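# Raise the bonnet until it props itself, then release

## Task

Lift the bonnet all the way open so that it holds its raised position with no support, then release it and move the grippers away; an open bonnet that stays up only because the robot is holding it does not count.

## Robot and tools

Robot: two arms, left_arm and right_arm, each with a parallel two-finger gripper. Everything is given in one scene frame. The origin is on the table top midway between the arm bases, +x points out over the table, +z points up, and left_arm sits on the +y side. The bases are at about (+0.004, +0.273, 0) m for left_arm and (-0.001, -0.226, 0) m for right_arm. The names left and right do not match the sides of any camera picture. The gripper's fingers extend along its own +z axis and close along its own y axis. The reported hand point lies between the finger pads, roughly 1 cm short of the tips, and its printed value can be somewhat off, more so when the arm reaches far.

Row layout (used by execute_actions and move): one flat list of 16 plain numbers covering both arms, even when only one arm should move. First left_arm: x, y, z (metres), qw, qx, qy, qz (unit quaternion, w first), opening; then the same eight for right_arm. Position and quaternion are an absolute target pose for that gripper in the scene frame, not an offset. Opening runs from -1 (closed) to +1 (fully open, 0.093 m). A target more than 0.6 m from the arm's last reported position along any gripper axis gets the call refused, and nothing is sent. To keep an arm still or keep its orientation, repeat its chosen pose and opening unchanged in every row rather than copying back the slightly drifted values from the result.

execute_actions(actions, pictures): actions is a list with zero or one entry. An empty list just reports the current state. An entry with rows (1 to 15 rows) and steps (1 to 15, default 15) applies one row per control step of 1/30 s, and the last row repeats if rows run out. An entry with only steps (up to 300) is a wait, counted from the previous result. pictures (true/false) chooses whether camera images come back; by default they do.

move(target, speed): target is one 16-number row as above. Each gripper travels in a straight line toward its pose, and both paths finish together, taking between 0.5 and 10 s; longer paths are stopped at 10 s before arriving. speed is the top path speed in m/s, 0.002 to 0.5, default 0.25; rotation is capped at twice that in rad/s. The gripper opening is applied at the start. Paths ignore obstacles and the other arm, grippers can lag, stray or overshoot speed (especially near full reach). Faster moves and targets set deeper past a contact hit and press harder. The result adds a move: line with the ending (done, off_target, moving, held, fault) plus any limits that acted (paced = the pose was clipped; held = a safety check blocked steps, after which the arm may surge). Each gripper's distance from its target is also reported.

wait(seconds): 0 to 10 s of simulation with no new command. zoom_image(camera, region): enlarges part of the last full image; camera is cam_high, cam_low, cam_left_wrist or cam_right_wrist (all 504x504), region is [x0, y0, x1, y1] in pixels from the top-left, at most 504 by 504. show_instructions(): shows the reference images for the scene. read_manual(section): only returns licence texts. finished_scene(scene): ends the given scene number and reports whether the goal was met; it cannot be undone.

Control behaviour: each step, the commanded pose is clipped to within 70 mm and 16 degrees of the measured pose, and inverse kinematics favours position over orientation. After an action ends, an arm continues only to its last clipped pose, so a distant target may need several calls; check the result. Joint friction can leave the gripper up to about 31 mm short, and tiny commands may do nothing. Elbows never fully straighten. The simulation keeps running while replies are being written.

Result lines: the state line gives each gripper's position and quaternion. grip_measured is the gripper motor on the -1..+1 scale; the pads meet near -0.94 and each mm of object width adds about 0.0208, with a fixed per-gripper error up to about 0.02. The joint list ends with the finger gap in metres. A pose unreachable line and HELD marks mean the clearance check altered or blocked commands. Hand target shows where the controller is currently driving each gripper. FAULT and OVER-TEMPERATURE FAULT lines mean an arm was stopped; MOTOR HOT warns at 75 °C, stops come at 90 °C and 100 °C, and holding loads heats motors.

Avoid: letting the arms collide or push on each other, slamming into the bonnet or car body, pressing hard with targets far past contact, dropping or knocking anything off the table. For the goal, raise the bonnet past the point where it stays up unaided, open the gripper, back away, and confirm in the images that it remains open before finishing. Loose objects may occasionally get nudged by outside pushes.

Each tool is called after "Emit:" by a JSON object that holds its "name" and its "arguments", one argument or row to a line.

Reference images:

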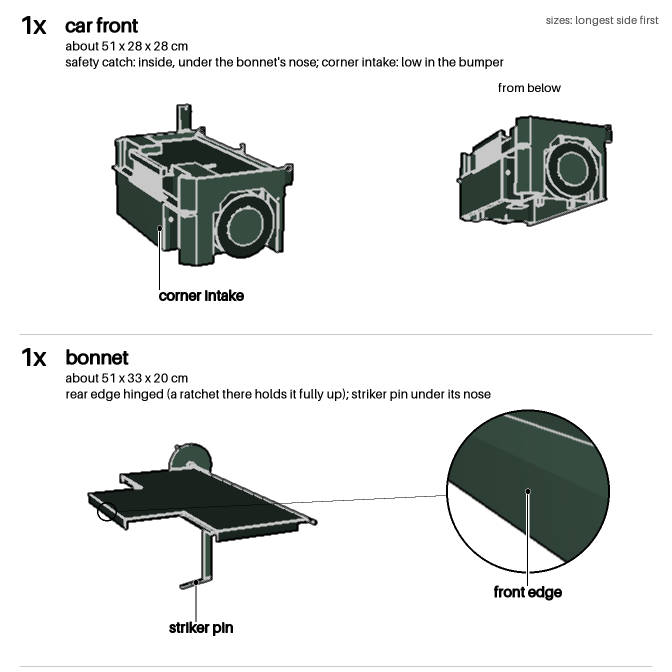

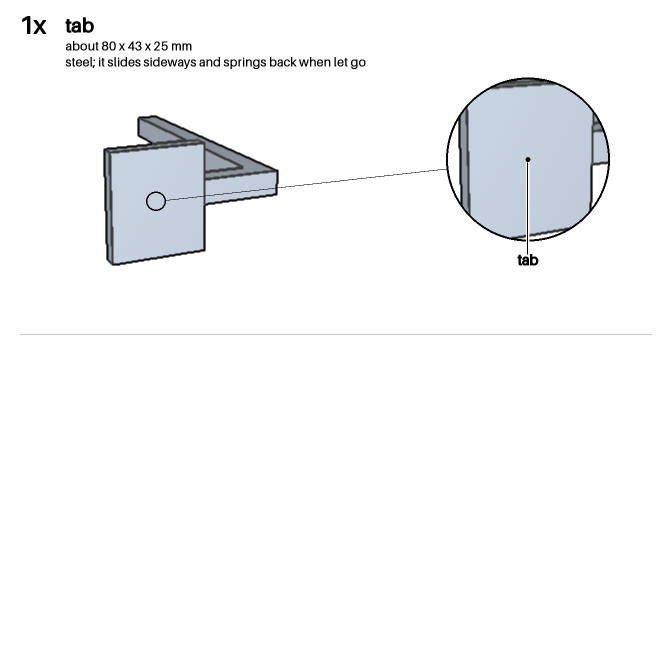

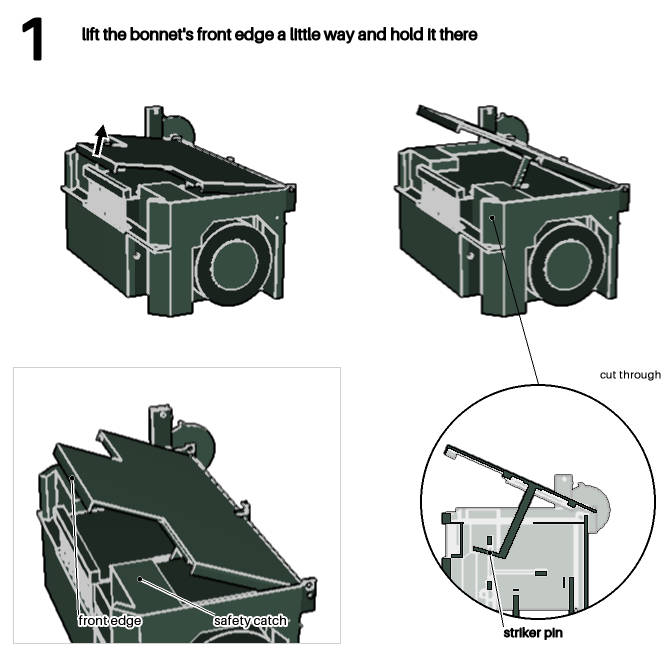

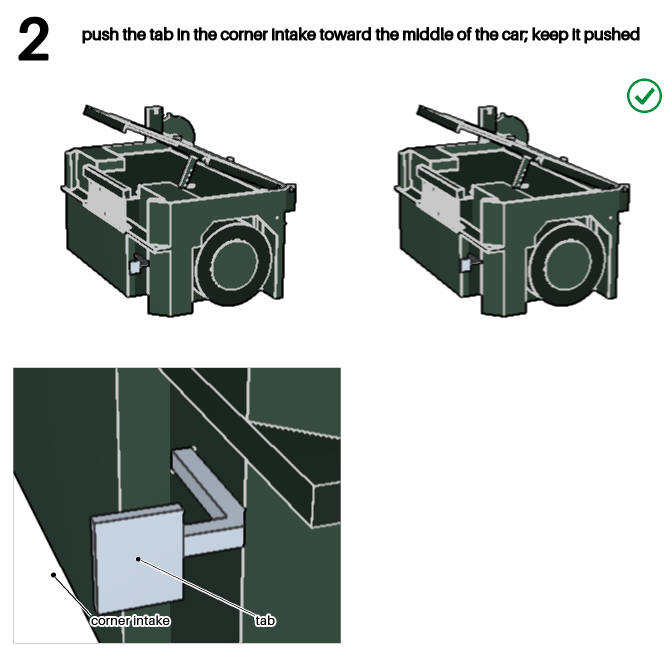

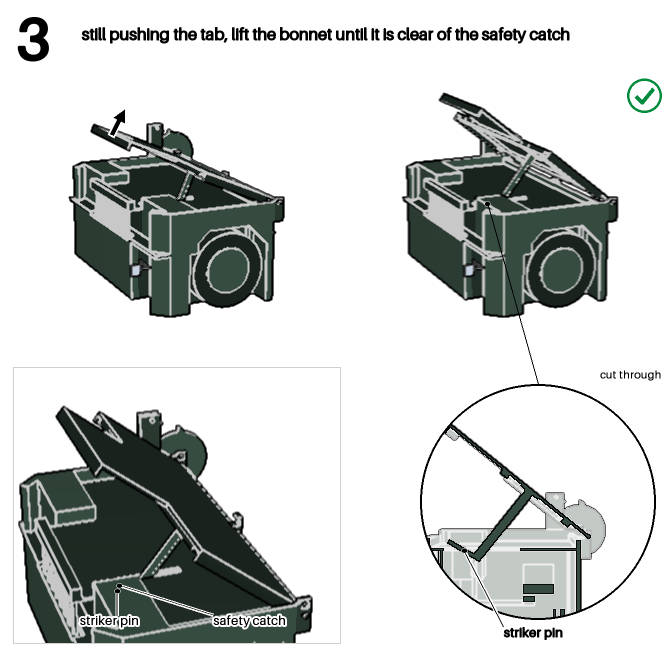

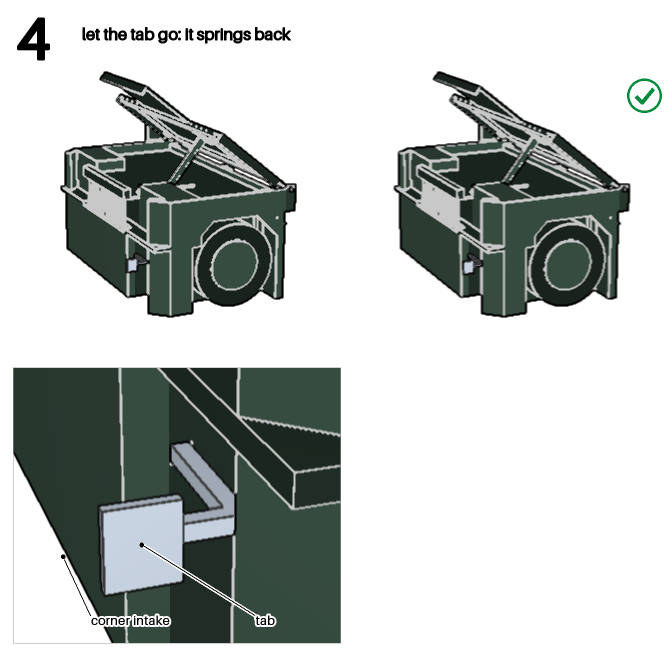

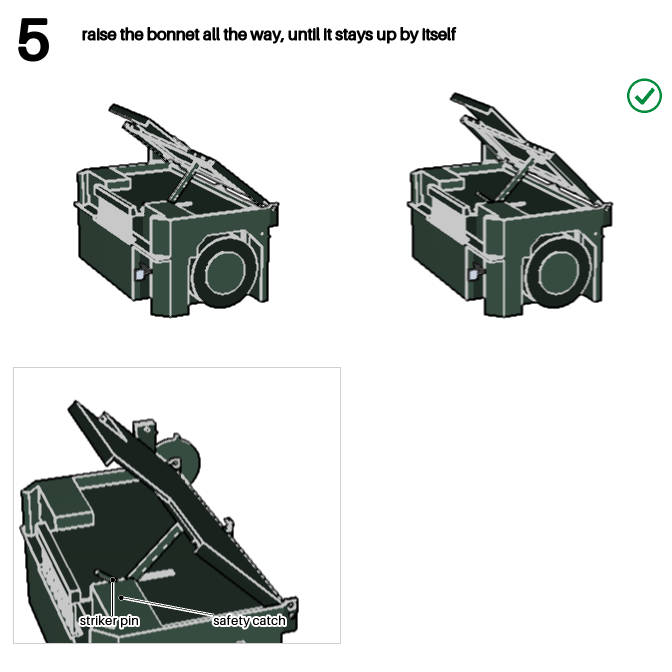

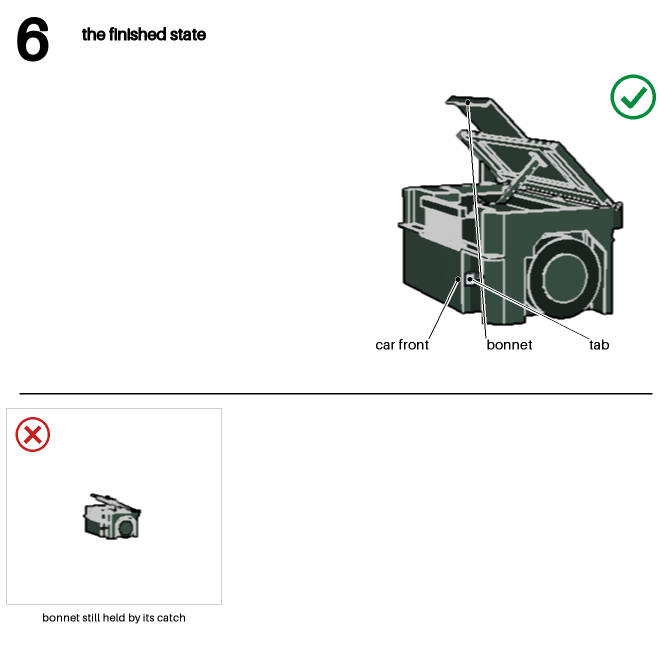

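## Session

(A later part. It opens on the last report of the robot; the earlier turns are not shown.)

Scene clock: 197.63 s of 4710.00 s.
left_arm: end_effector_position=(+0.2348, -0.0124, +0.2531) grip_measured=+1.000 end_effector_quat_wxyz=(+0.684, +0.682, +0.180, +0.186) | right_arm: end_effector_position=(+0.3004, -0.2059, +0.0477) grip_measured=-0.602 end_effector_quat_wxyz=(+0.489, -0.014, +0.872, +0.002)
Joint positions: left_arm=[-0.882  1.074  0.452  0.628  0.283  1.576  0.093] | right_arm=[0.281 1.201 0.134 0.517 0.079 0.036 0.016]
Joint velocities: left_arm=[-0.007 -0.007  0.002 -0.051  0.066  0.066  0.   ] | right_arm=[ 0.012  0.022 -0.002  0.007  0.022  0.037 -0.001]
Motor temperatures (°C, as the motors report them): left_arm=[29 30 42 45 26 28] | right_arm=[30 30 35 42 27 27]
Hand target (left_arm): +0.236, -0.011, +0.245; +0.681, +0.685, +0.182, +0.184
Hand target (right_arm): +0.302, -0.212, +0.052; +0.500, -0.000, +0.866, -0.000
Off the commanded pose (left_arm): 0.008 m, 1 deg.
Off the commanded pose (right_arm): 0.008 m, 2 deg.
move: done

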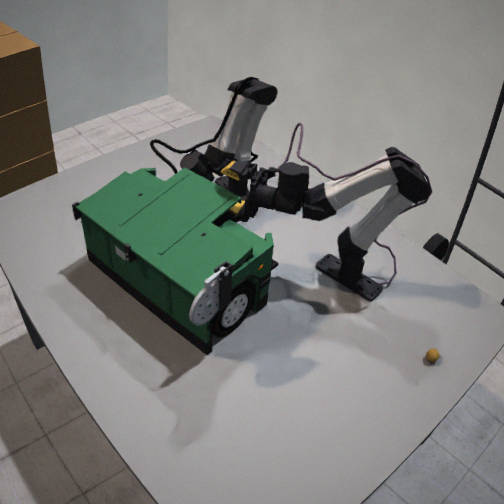

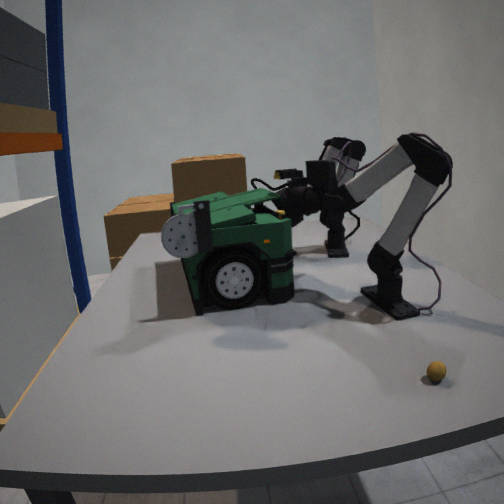

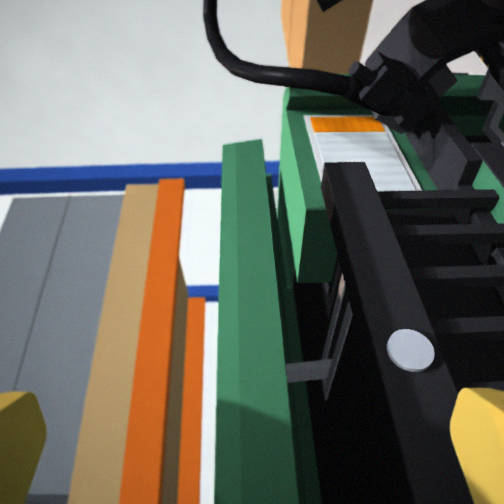

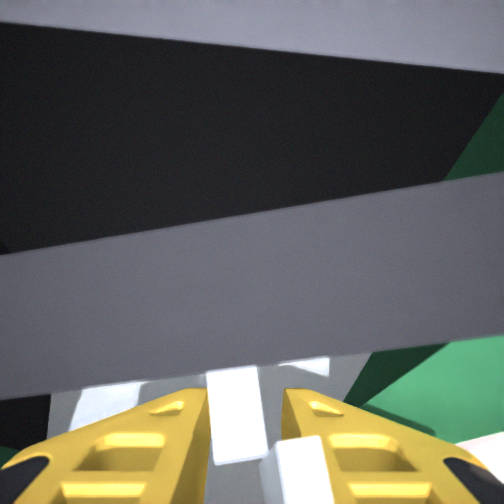

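Emit:
{"name": "move", "arguments": {
  "target": [0.238,0.018,0.278,0.612,0.612,0.354,0.354,1,0.302,-0.212,0.052,0.5,0,0.866,0,-0.6],
  "speed": 0.08
}}

Emit:
{"name": "move", "arguments": {
  "target": [0.28,-0.005,0.288,0.612,0.612,0.354,0.354,1,0.302,-0.212,0.052,0.5,0,0.866,0,-0.6],
  "speed": 0.05
}}

Emit:
{"name": "move", "arguments": {
  "target": [0.275,-0.005,0.34,0.709,0.497,0.286,0.409,1,0.302,-0.212,0.052,0.5,0,0.866,0,-0.6],
  "speed": 0.03
}}

Scene clock: 213.10 s of 4710.00 s.
left_arm: end_effector_position=(+0.2382, +0.0205, +0.2623) grip_measured=+1.000 end_effector_quat_wxyz=(+0.599, +0.625, +0.353, +0.355) | right_arm: end_effector_position=(+0.3004, -0.2059, +0.0477) grip_measured=-0.602 end_effector_quat_wxyz=(+0.489, -0.014, +0.872, +0.002)
Joint positions: left_arm=[-1.209  0.975  0.487  0.452 -0.568  1.572  0.093] | right_arm=[0.281 1.201 0.134 0.517 0.079 0.036 0.016]
Joint velocities: left_arm=[-0.012  0.002 -0.002 -0.037 -0.007  0.022  0.   ] | right_arm=[ 0.012 -0.002  0.002 -0.081 -0.051 -0.051  0.001]
Motor temperatures (°C, as the motors report them): left_arm=[29 30 41 45 26 28] | right_arm=[30 30 35 43 27 27]
Hand target (left_arm): +0.237, +0.019, +0.278; +0.614, +0.610, +0.357, +0.351
Hand target (right_arm): +0.302, -0.212, +0.052; +0.500, -0.000, +0.866, -0.000
Off the commanded pose (left_arm): 0.016 m, 2 deg.
Off the commanded pose (right_arm): 0.008 m, 2 deg.
After step 90, 8.73 s passed at rest.
move: off_target (left_arm)

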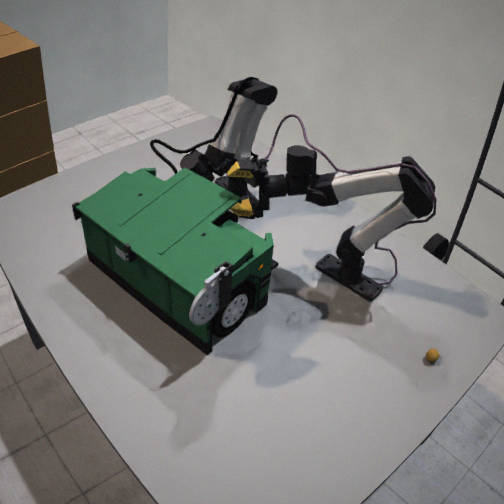

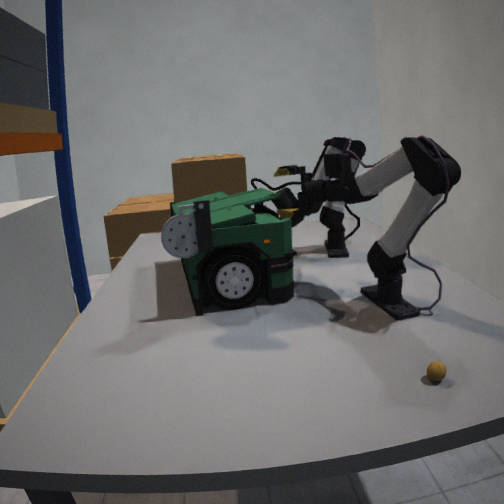

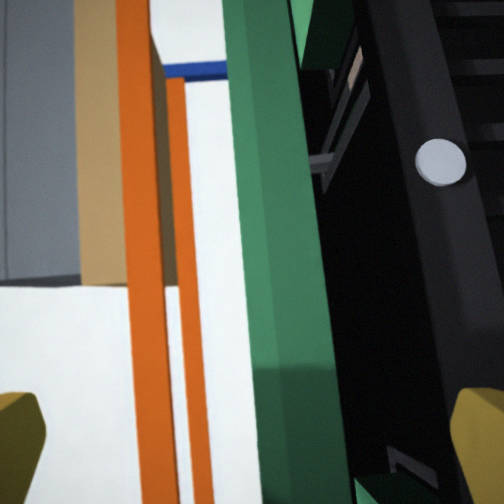

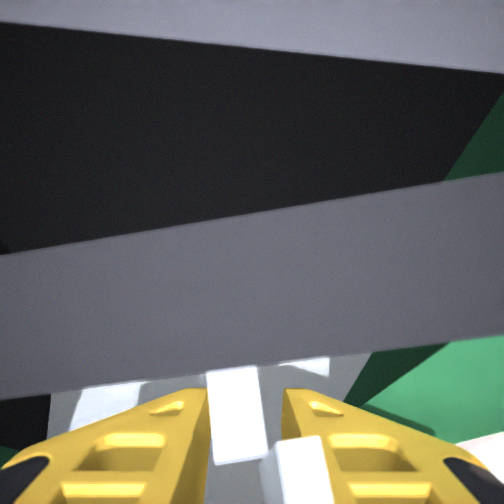

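Scene clock: 214.50 s of 4710.00 s.
left_arm: end_effector_position=(+0.2530, -0.0146, +0.2560) grip_measured=+1.000 end_effector_quat_wxyz=(+0.594, +0.666, +0.326, +0.312) | right_arm: end_effector_position=(+0.3004, -0.2059, +0.0477) grip_measured=-0.602 end_effector_quat_wxyz=(+0.489, -0.014, +0.872, +0.002)
Joint positions: left_arm=[-1.149  1.118  0.596  0.415 -0.396  1.558  0.093] | right_arm=[0.281 1.201 0.134 0.517 0.079 0.036 0.016]
Joint velocities: left_arm=[ 0.012  0.007 -0.002 -0.007  0.007 -0.022  0.   ] | right_arm=[-0.007 -0.002  0.012  0.037  0.022  0.007  0.   ]
Motor temperatures (°C, as the motors report them): left_arm=[29 30 41 45 26 28] | right_arm=[30 30 35 43 27 27]
Hand target (left_arm): +0.276, -0.002, +0.287; +0.611, +0.614, +0.354, +0.353
Hand target (right_arm): +0.302, -0.212, +0.052; +0.500, -0.000, +0.866, -0.000
Off the commanded pose (left_arm): 0.043 m, 9 deg.
Off the commanded pose (right_arm): 0.008 m, 2 deg.
move: off_target (left_arm)

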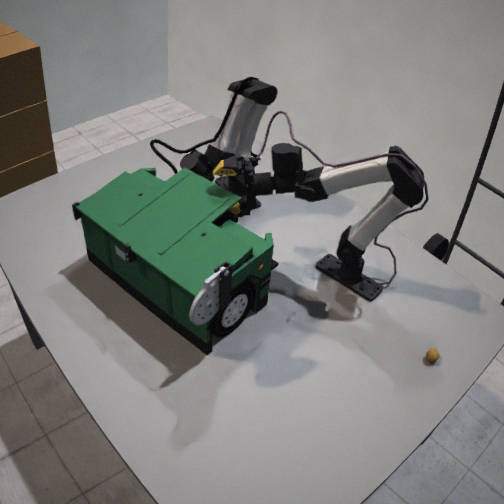

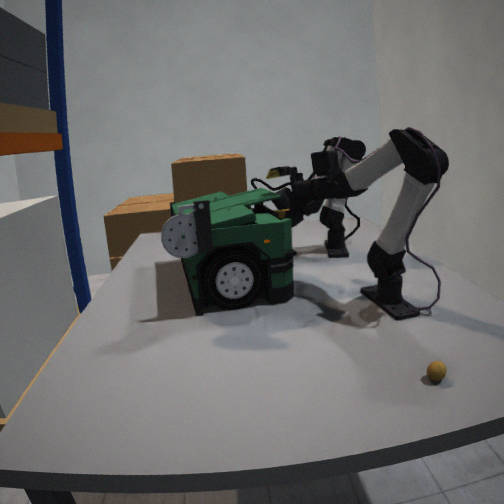

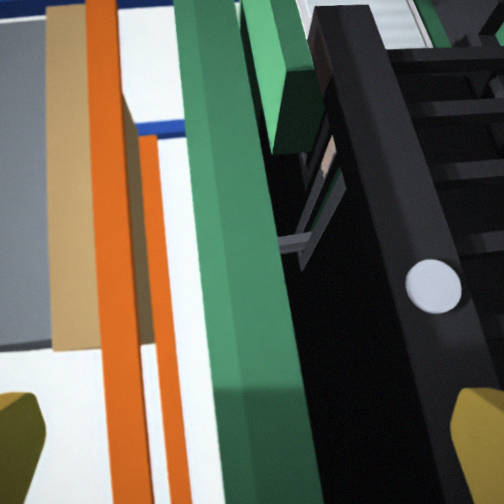

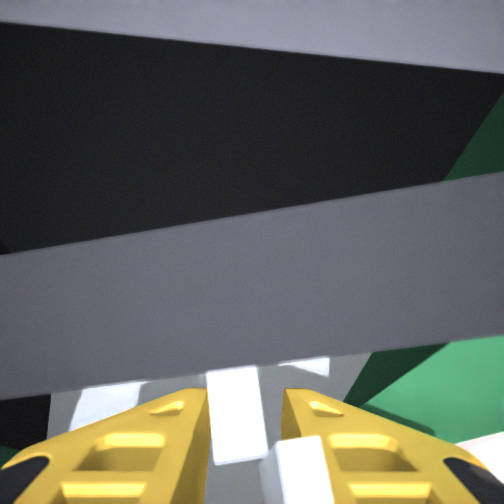

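Scene clock: 222.40 s of 4710.00 s.
left_arm: end_effector_position=(+0.2642, -0.0150, +0.2939) grip_measured=+1.000 end_effector_quat_wxyz=(+0.668, +0.573, +0.287, +0.378) | right_arm: end_effector_position=(+0.3004, -0.2059, +0.0477) grip_measured=-0.602 end_effector_quat_wxyz=(+0.489, -0.014, +0.872, +0.002)
Joint positions: left_arm=[-1.131  1.235  0.528  0.904 -0.414  1.701  0.093] | right_arm=[0.281 1.201 0.134 0.517 0.079 0.036 0.016]
Joint velocities: left_arm=[ 0.002  0.017  0.007 -0.037 -0.022 -0.007  0.   ] | right_arm=[-0.007  0.002  0.012 -0.051 -0.007 -0.066 -0.   ]
Motor temperatures (°C, as the motors report them): left_arm=[29 30 40 47 26 28] | right_arm=[30 30 35 43 27 27]
Hand target (left_arm): +0.271, -0.000, +0.337; +0.708, +0.502, +0.289, +0.405
Hand target (right_arm): +0.302, -0.212, +0.052; +0.500, -0.000, +0.866, -0.000
Off the commanded pose (left_arm): 0.048 m, 10 deg.
Off the commanded pose (right_arm): 0.008 m, 2 deg.
move: off_target (left_arm)

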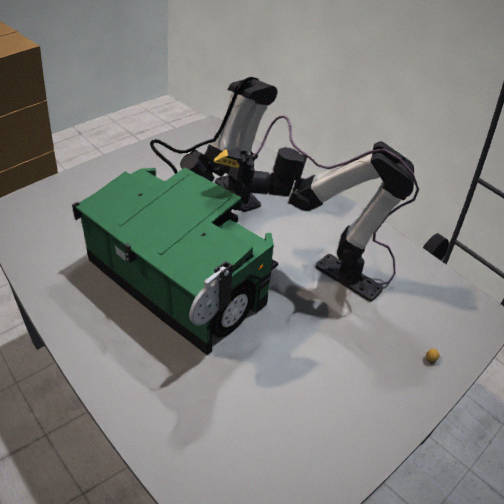

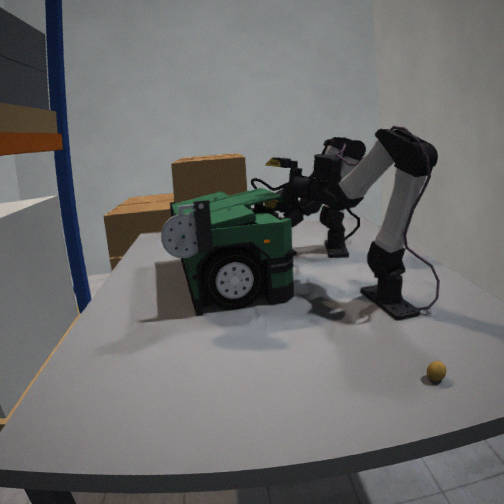

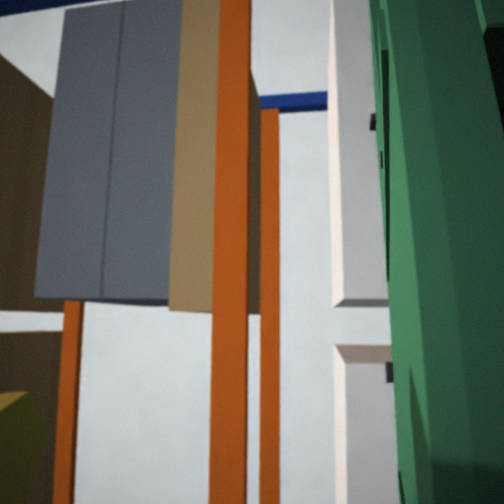

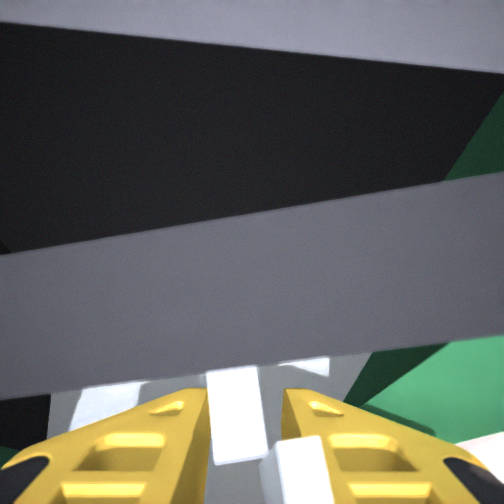

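Emit:
{"name": "move", "arguments": {
  "target": [0.266,-0.014,0.29,0.668,0.563,0.29,0.385,1,0.302,-0.206,0.052,0.5,0,0.866,0,-1],
  "speed": 0.05
}}

Emit:
{"name": "move", "arguments": {
  "target": [0.302,-0.014,0.29,0.668,0.563,0.29,0.385,1,0.302,-0.14,0.052,0.492,-0.150,0.853,0.087,-1],
  "speed": 0.03
}}

Scene clock: 233.00 s of 4710.00 s.
left_arm: end_effector_position=(+0.2638, -0.0166, +0.2939) grip_measured=+1.000 end_effector_quat_wxyz=(+0.672, +0.569, +0.287, +0.378) | right_arm: end_effector_position=(+0.3004, -0.2084, +0.0478) grip_measured=-0.979 end_effector_quat_wxyz=(+0.490, -0.015, +0.871, -0.007)
Joint positions: left_arm=[-1.135  1.248  0.526  0.929 -0.416  1.701  0.093] | right_arm=[0.281 1.201 0.132 0.52  0.094 0.025 0.   ]
Joint velocities: left_arm=[ 0.007  0.017 -0.012 -0.081  0.007 -0.007  0.   ] | right_arm=[ 0.007 -0.012 -0.022 -0.066 -0.022 -0.037  0.   ]
Motor temperatures (°C, as the motors report them): left_arm=[29 30 41 52 26 29] | right_arm=[30 30 35 43 27 27]
Hand target (left_arm): +0.266, -0.014, +0.290; +0.669, +0.565, +0.291, +0.385
Hand target (right_arm): +0.302, -0.206, +0.052; +0.500, -0.001, +0.866, +0.001
Off the commanded pose (left_arm): 0.005 m, 1 deg.
Off the commanded pose (right_arm): 0.005 m, 2 deg.
After step 90, 6.90 s passed at rest.
move: done

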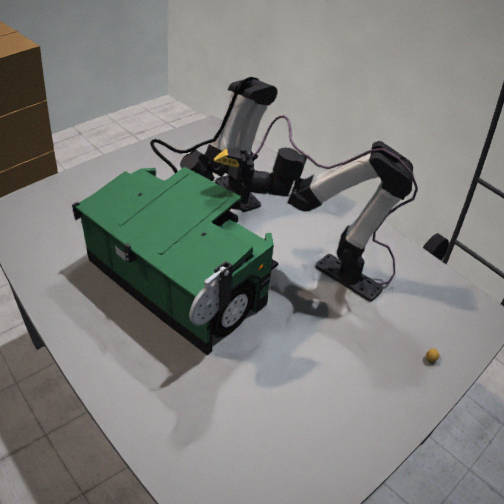

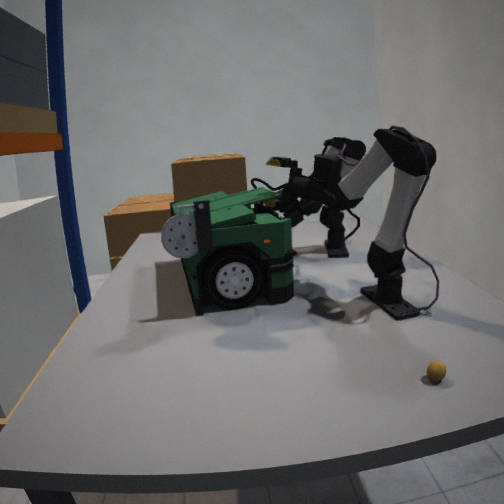

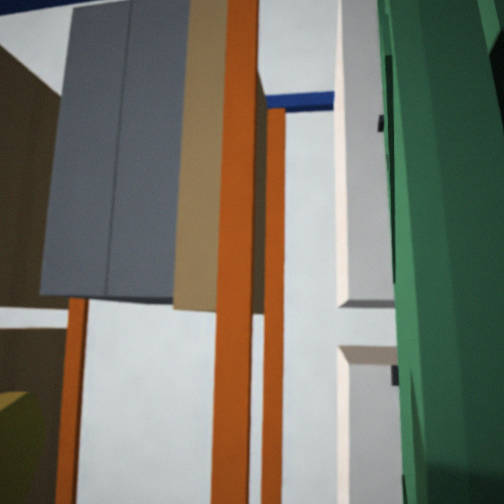

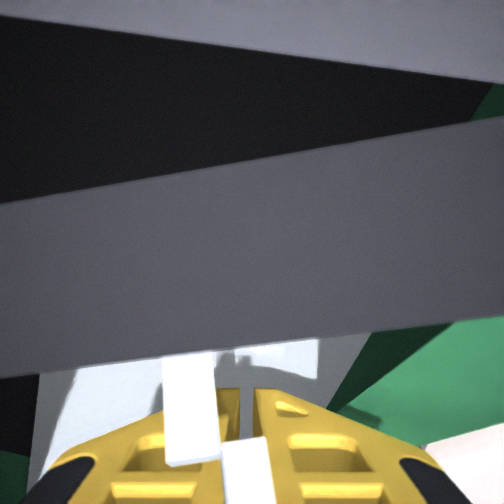

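Scene clock: 240.87 s of 4710.00 s.
left_arm: end_effector_position=(+0.2588, -0.0347, +0.2909) grip_measured=+1.000 end_effector_quat_wxyz=(+0.703, +0.582, +0.244, +0.327) | right_arm: end_effector_position=(+0.2979, -0.2103, +0.0473) grip_measured=-0.971 end_effector_quat_wxyz=(+0.485, +0.073, +0.867, -0.086)
Joint positions: left_arm=[-1.097  1.288  0.526  0.971 -0.235  1.658  0.093] | right_arm=[0.49  1.259 0.181 0.454 0.489 0.234 0.   ]
Joint velocities: left_arm=[ 0.007 -0.002  0.002  0.066 -0.022  0.022  0.   ] | right_arm=[ 0.032  0.022 -0.007  0.022  0.066  0.007  0.   ]
Motor temperatures (°C, as the motors report them): left_arm=[29 30 41 50 26 29] | right_arm=[31 30 36 43 28 27]
Hand target (left_arm): +0.297, -0.011, +0.290; +0.669, +0.565, +0.289, +0.386
Hand target (right_arm): +0.295, -0.147, +0.053; +0.492, -0.037, +0.870, -0.001
Off the commanded pose (left_arm): 0.048 m, 10 deg.
Off the commanded pose (right_arm): 0.071 m, 32 deg; orientation clipped at the last step of the last action.
move: off_target (left_arm, right_arm); limits=paced

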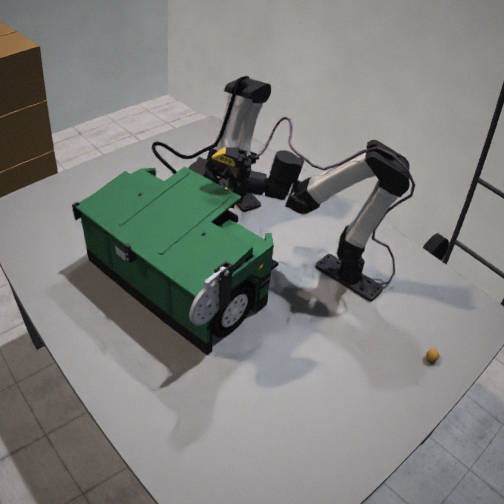

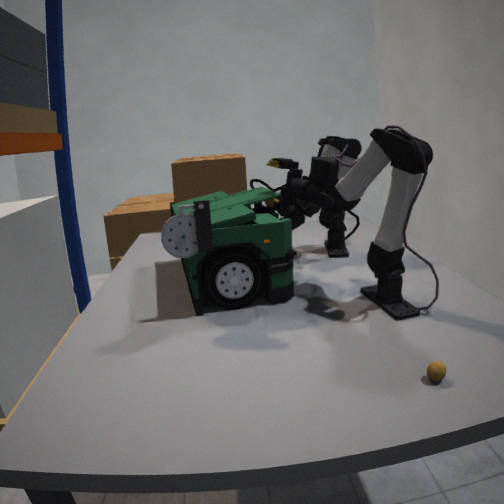

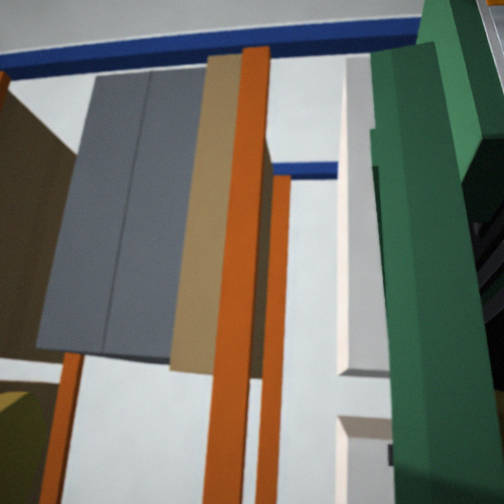

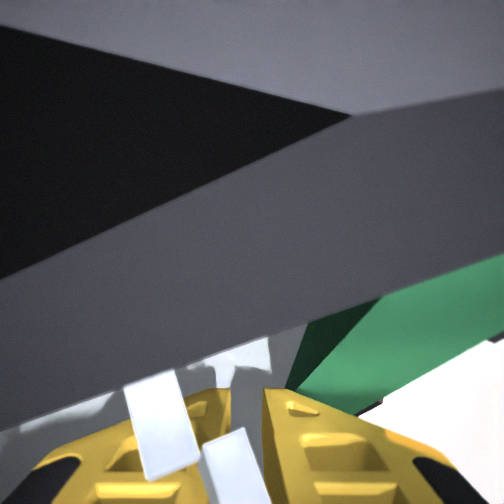

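Emit:
{"name": "move", "arguments": {
  "target": [0.268,-0.012,0.29,0.668,0.563,0.29,0.385,1,0.30,-0.207,0.05,0.49,0,0.871,0,-1],
  "speed": 0.08
}}

Emit:
{"name": "move", "arguments": {
  "target": [0.268,-0.012,0.39,0.791,0.354,0.205,0.457,1,0.30,-0.207,0.05,0.49,0,0.871,0,-1],
  "speed": 0.04
}}

Scene clock: 253.03 s of 4710.00 s.
left_arm: end_effector_position=(+0.2619, -0.0262, +0.2915) grip_measured=+1.000 end_effector_quat_wxyz=(+0.686, +0.571, +0.273, +0.360) | right_arm: end_effector_position=(+0.2990, -0.2110, +0.0481) grip_measured=-0.978 end_effector_quat_wxyz=(+0.488, +0.004, +0.873, -0.017)
Joint positions: left_arm=[-1.131  1.283  0.526  0.972 -0.364  1.685  0.093] | right_arm=[0.303 1.189 0.137 0.494 0.148 0.061 0.   ]
Joint velocities: left_arm=[-0.002  0.007 -0.027 -0.051 -0.007 -0.022  0.   ] | right_arm=[-0.007 -0.002 -0.017  0.037 -0.022 -0.007  0.   ]
Motor temperatures (°C, as the motors report them): left_arm=[30 29 42 48 26 29] | right_arm=[35 30 36 43 29 27]
Hand target (left_arm): +0.268, -0.012, +0.290; +0.670, +0.564, +0.290, +0.385
Hand target (right_arm): +0.300, -0.207, +0.051; +0.490, -0.001, +0.872, -0.002
Off the commanded pose (left_arm): 0.016 m, 4 deg.
Off the commanded pose (right_arm): 0.004 m, 2 deg.
After step 90, 7.40 s passed at rest.
move: off_target (left_arm)

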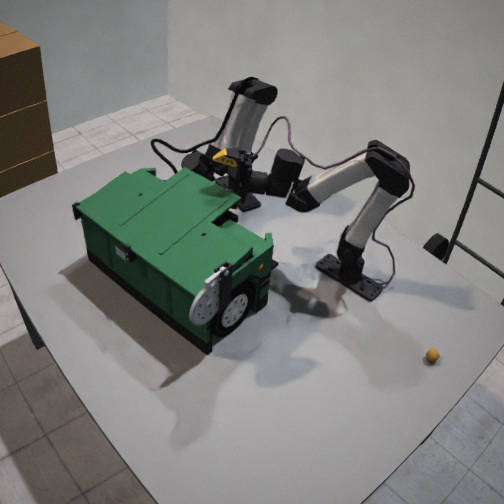

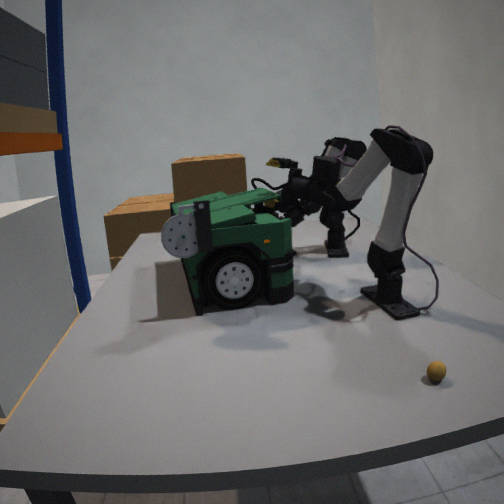

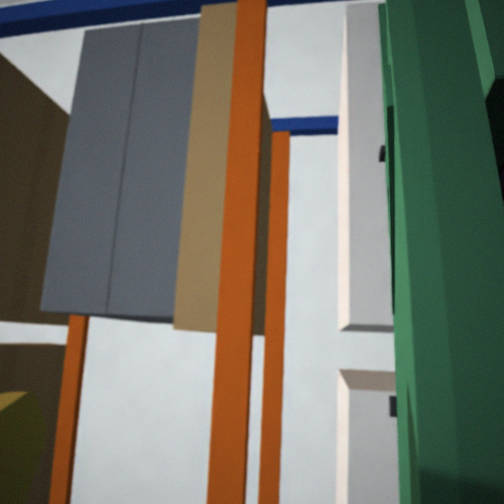

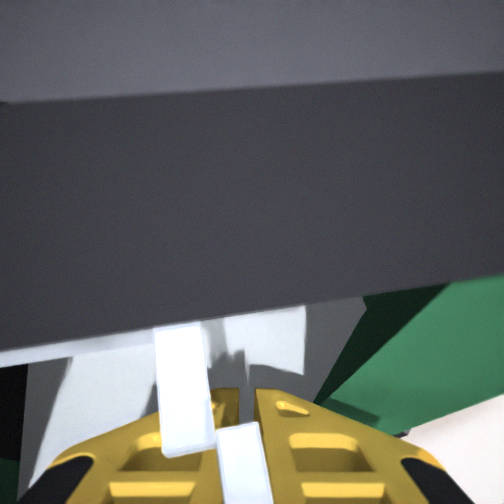

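Scene clock: 260.00 s of 4710.00 s.
left_arm: end_effector_position=(+0.2585, -0.0393, +0.2982) grip_measured=+1.000 end_effector_quat_wxyz=(+0.717, +0.522, +0.214, +0.410) | right_arm: end_effector_position=(+0.2989, -0.2078, +0.0480) grip_measured=-0.979 end_effector_quat_wxyz=(+0.487, +0.003, +0.873, -0.005)
Joint positions: left_arm=[-1.146  1.48   0.51   1.365 -0.338  1.839  0.093] | right_arm=[0.298 1.186 0.136 0.493 0.121 0.069 0.   ]
Joint velocities: left_arm=[-0.022 -0.007 -0.007  0.007 -0.022  0.022  0.   ] | right_arm=[-0.012 -0.007 -0.007  0.022  0.007  0.037  0.   ]
Motor temperatures (°C, as the motors report them): left_arm=[30 30 42 51 26 29] | right_arm=[34 30 36 43 28 27]
Hand target (left_arm): +0.259, -0.006, +0.376; +0.772, +0.403, +0.207, +0.446
Hand target (right_arm): +0.300, -0.207, +0.050; +0.490, -0.000, +0.872, -0.000
Off the commanded pose (left_arm): 0.096 m, 22 deg; position and orientation clipped at the last step of the last action.
Off the commanded pose (right_arm): 0.002 m, 1 deg.
move: off_target (left_arm); limits=paced

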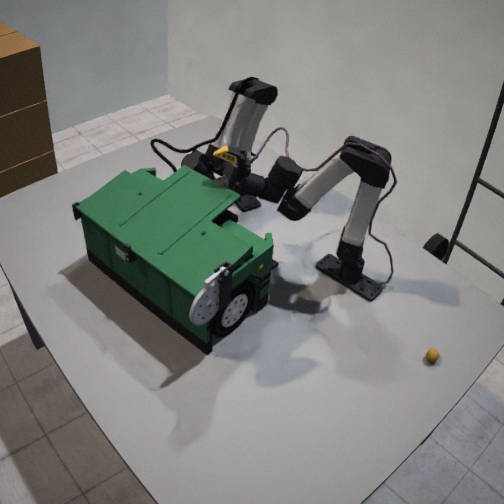

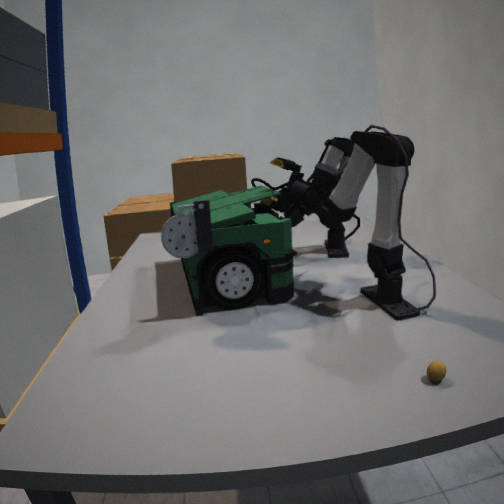

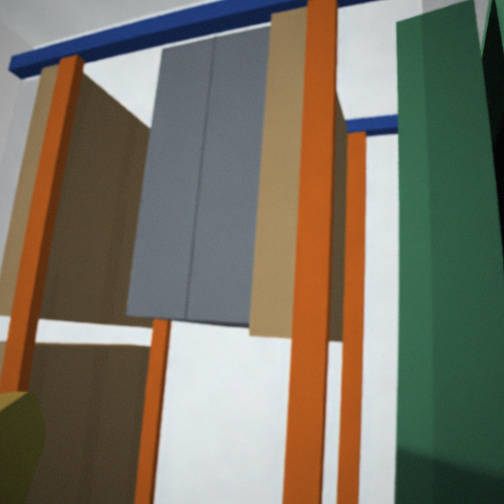

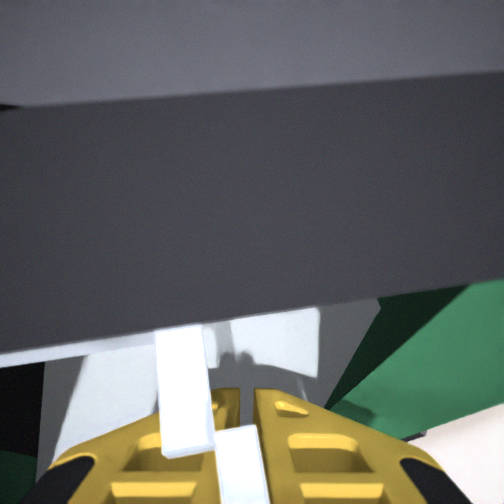

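Emit:
{"name": "move", "arguments": {
  "target": [0.259,-0.03,0.35,0.74,0.47,0.21,0.43,1,0.302,-0.14,0.052,0.492,-0.150,0.853,0.087,-1],
  "speed": 0.04
}}

Scene clock: 272.53 s of 4710.00 s.
left_arm: end_effector_position=(+0.2563, -0.0433, +0.2935) grip_measured=+1.000 end_effector_quat_wxyz=(+0.704, +0.545, +0.208, +0.405) | right_arm: end_effector_position=(+0.2967, -0.2108, +0.0479) grip_measured=-0.966 end_effector_quat_wxyz=(+0.486, +0.085, +0.864, -0.097)
Joint positions: left_arm=[-1.152  1.445  0.514  1.275 -0.329  1.844  0.093] | right_arm=[0.517 1.267 0.186 0.446 0.542 0.264 0.   ]
Joint velocities: left_arm=[-0.002 -0.022 -0.017 -0.095  0.022 -0.051  0.   ] | right_arm=[ 0.022  0.017  0.012  0.037 -0.095  0.007  0.   ]
Motor temperatures (°C, as the motors report them): left_arm=[30 31 44 53 26 29] | right_arm=[34 30 36 43 29 27]
Hand target (left_arm): +0.256, -0.026, +0.347; +0.741, +0.472, +0.211, +0.429
Hand target (right_arm): +0.295, -0.146, +0.053; +0.493, -0.025, +0.870, -0.011
Off the commanded pose (left_arm): 0.058 m, 10 deg.
Off the commanded pose (right_arm): 0.071 m, 34 deg; orientation clipped at the last step of the last action.
After step 90, 2.50 s passed at rest.
move: off_target (left_arm, right_arm); limits=paced

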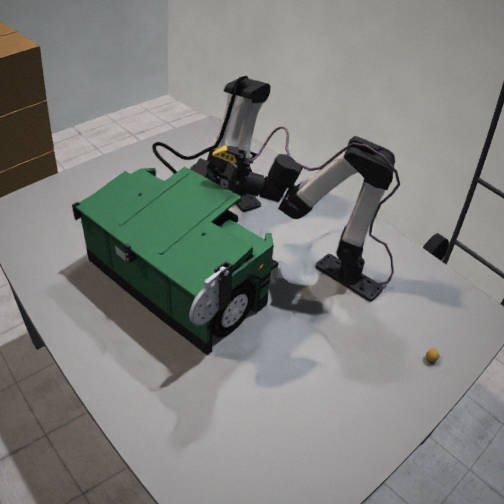

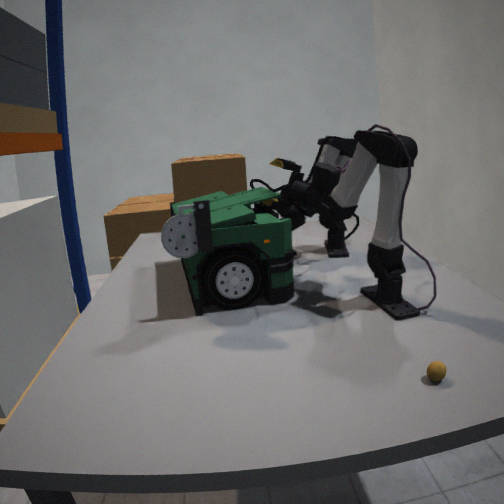

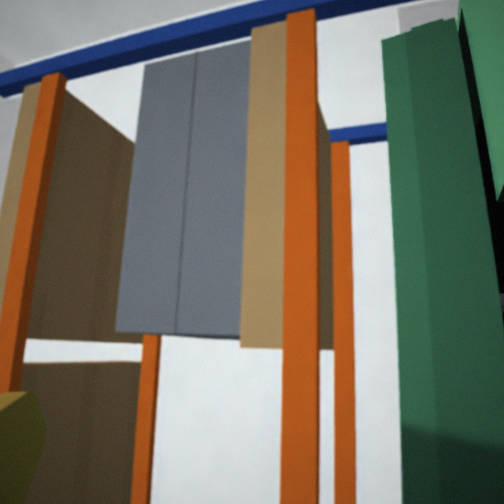

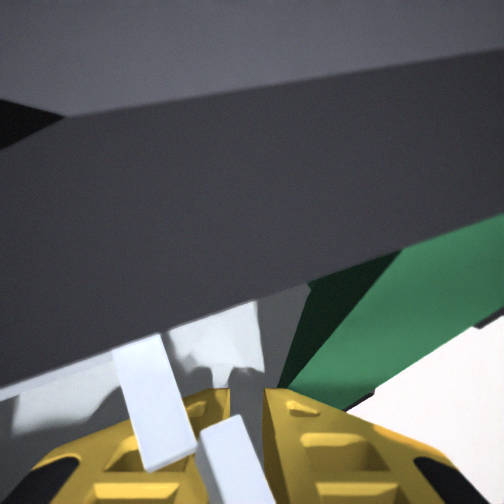

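Emit:
{"name": "move", "arguments": {
  "target": [0.259,-0.03,0.295,0.70,0.55,0.21,0.405,1,0.30,-0.207,0.05,0.49,0,0.871,0,-1],
  "speed": 0.08
}}

Emit:
{"name": "zoom_image", "arguments": {
  "camera": "cam_low",
  "region": [215, 175, 305, 235]
}}

Emit:
{"name": "zoom_image", "arguments": {
  "camera": "cam_high",
  "region": [170, 130, 310, 260]
}}

Scene clock: 285.47 s of 4710.00 s.
left_arm: end_effector_position=(+0.2526, -0.0444, +0.2905) grip_measured=+1.000 end_effector_quat_wxyz=(+0.702, +0.562, +0.195, +0.391) | right_arm: end_effector_position=(+0.2980, -0.2121, +0.0484) grip_measured=-0.978 end_effector_quat_wxyz=(+0.487, +0.010, +0.873, -0.018)
Joint positions: left_arm=[-1.143  1.406  0.504  1.211 -0.282  1.832  0.093] | right_arm=[0.303 1.179 0.136 0.484 0.154 0.07  0.   ]
Joint velocities: left_arm=[-0.027  0.002 -0.002  0.007 -0.051  0.022  0.   ] | right_arm=[-0.017  0.007  0.002 -0.007 -0.037 -0.139  0.   ]
Motor temperatures (°C, as the motors report them): left_arm=[29 32 45 53 26 29] | right_arm=[38 31 37 43 29 27]
Hand target (left_arm): +0.259, -0.030, +0.295; +0.700, +0.550, +0.209, +0.405
Hand target (right_arm): +0.300, -0.207, +0.051; +0.490, -0.001, +0.872, -0.002
Off the commanded pose (left_arm): 0.016 m, 3 deg.
Off the commanded pose (right_arm): 0.006 m, 2 deg.
After step 90, 7.97 s passed at rest.
move: off_target (left_arm)

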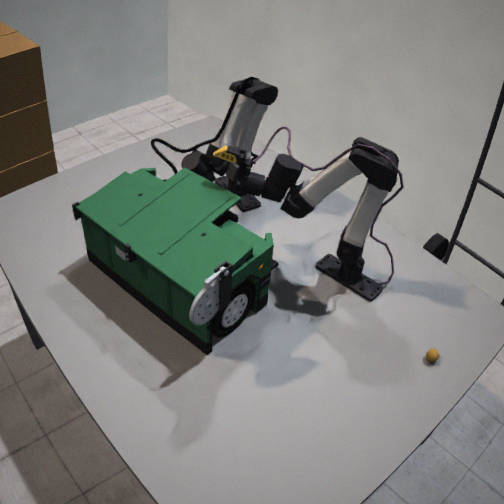

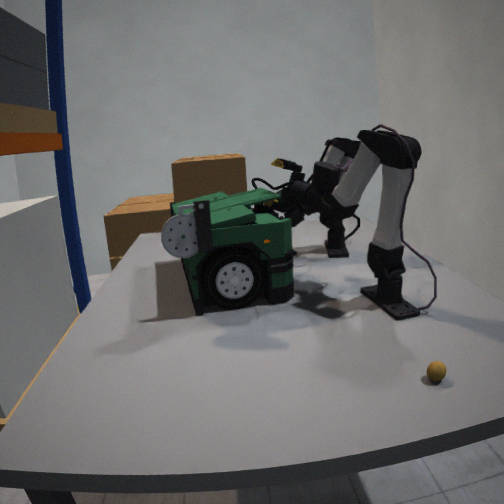

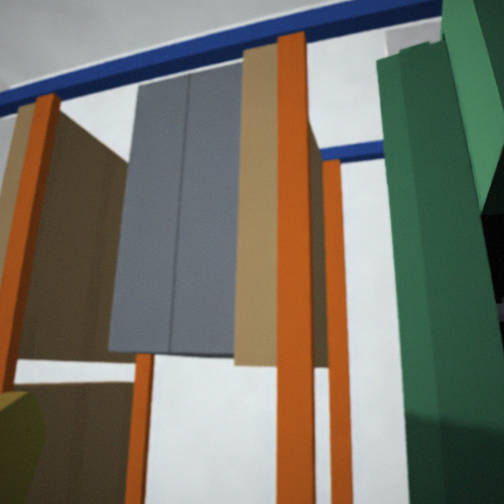

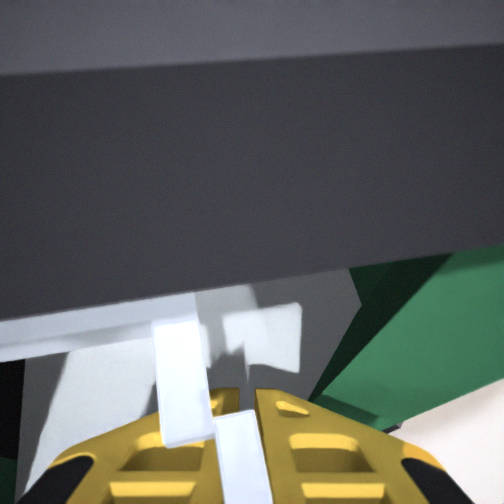

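Region (215, 175, 305, 235) of cam_low's 504x504 image, scaled by 5.600, with more detail than that image has.

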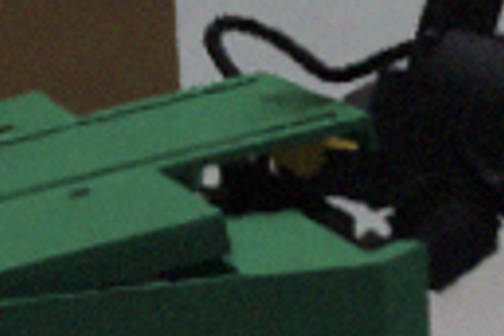

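Region (170, 130, 310, 260) of cam_high's 504x504 image, scaled by 3.600, with more detail than that image has; it fills the top 468 rows of this view, and the rest is white.

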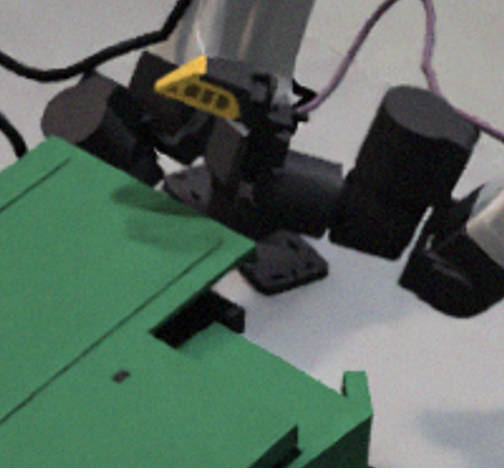

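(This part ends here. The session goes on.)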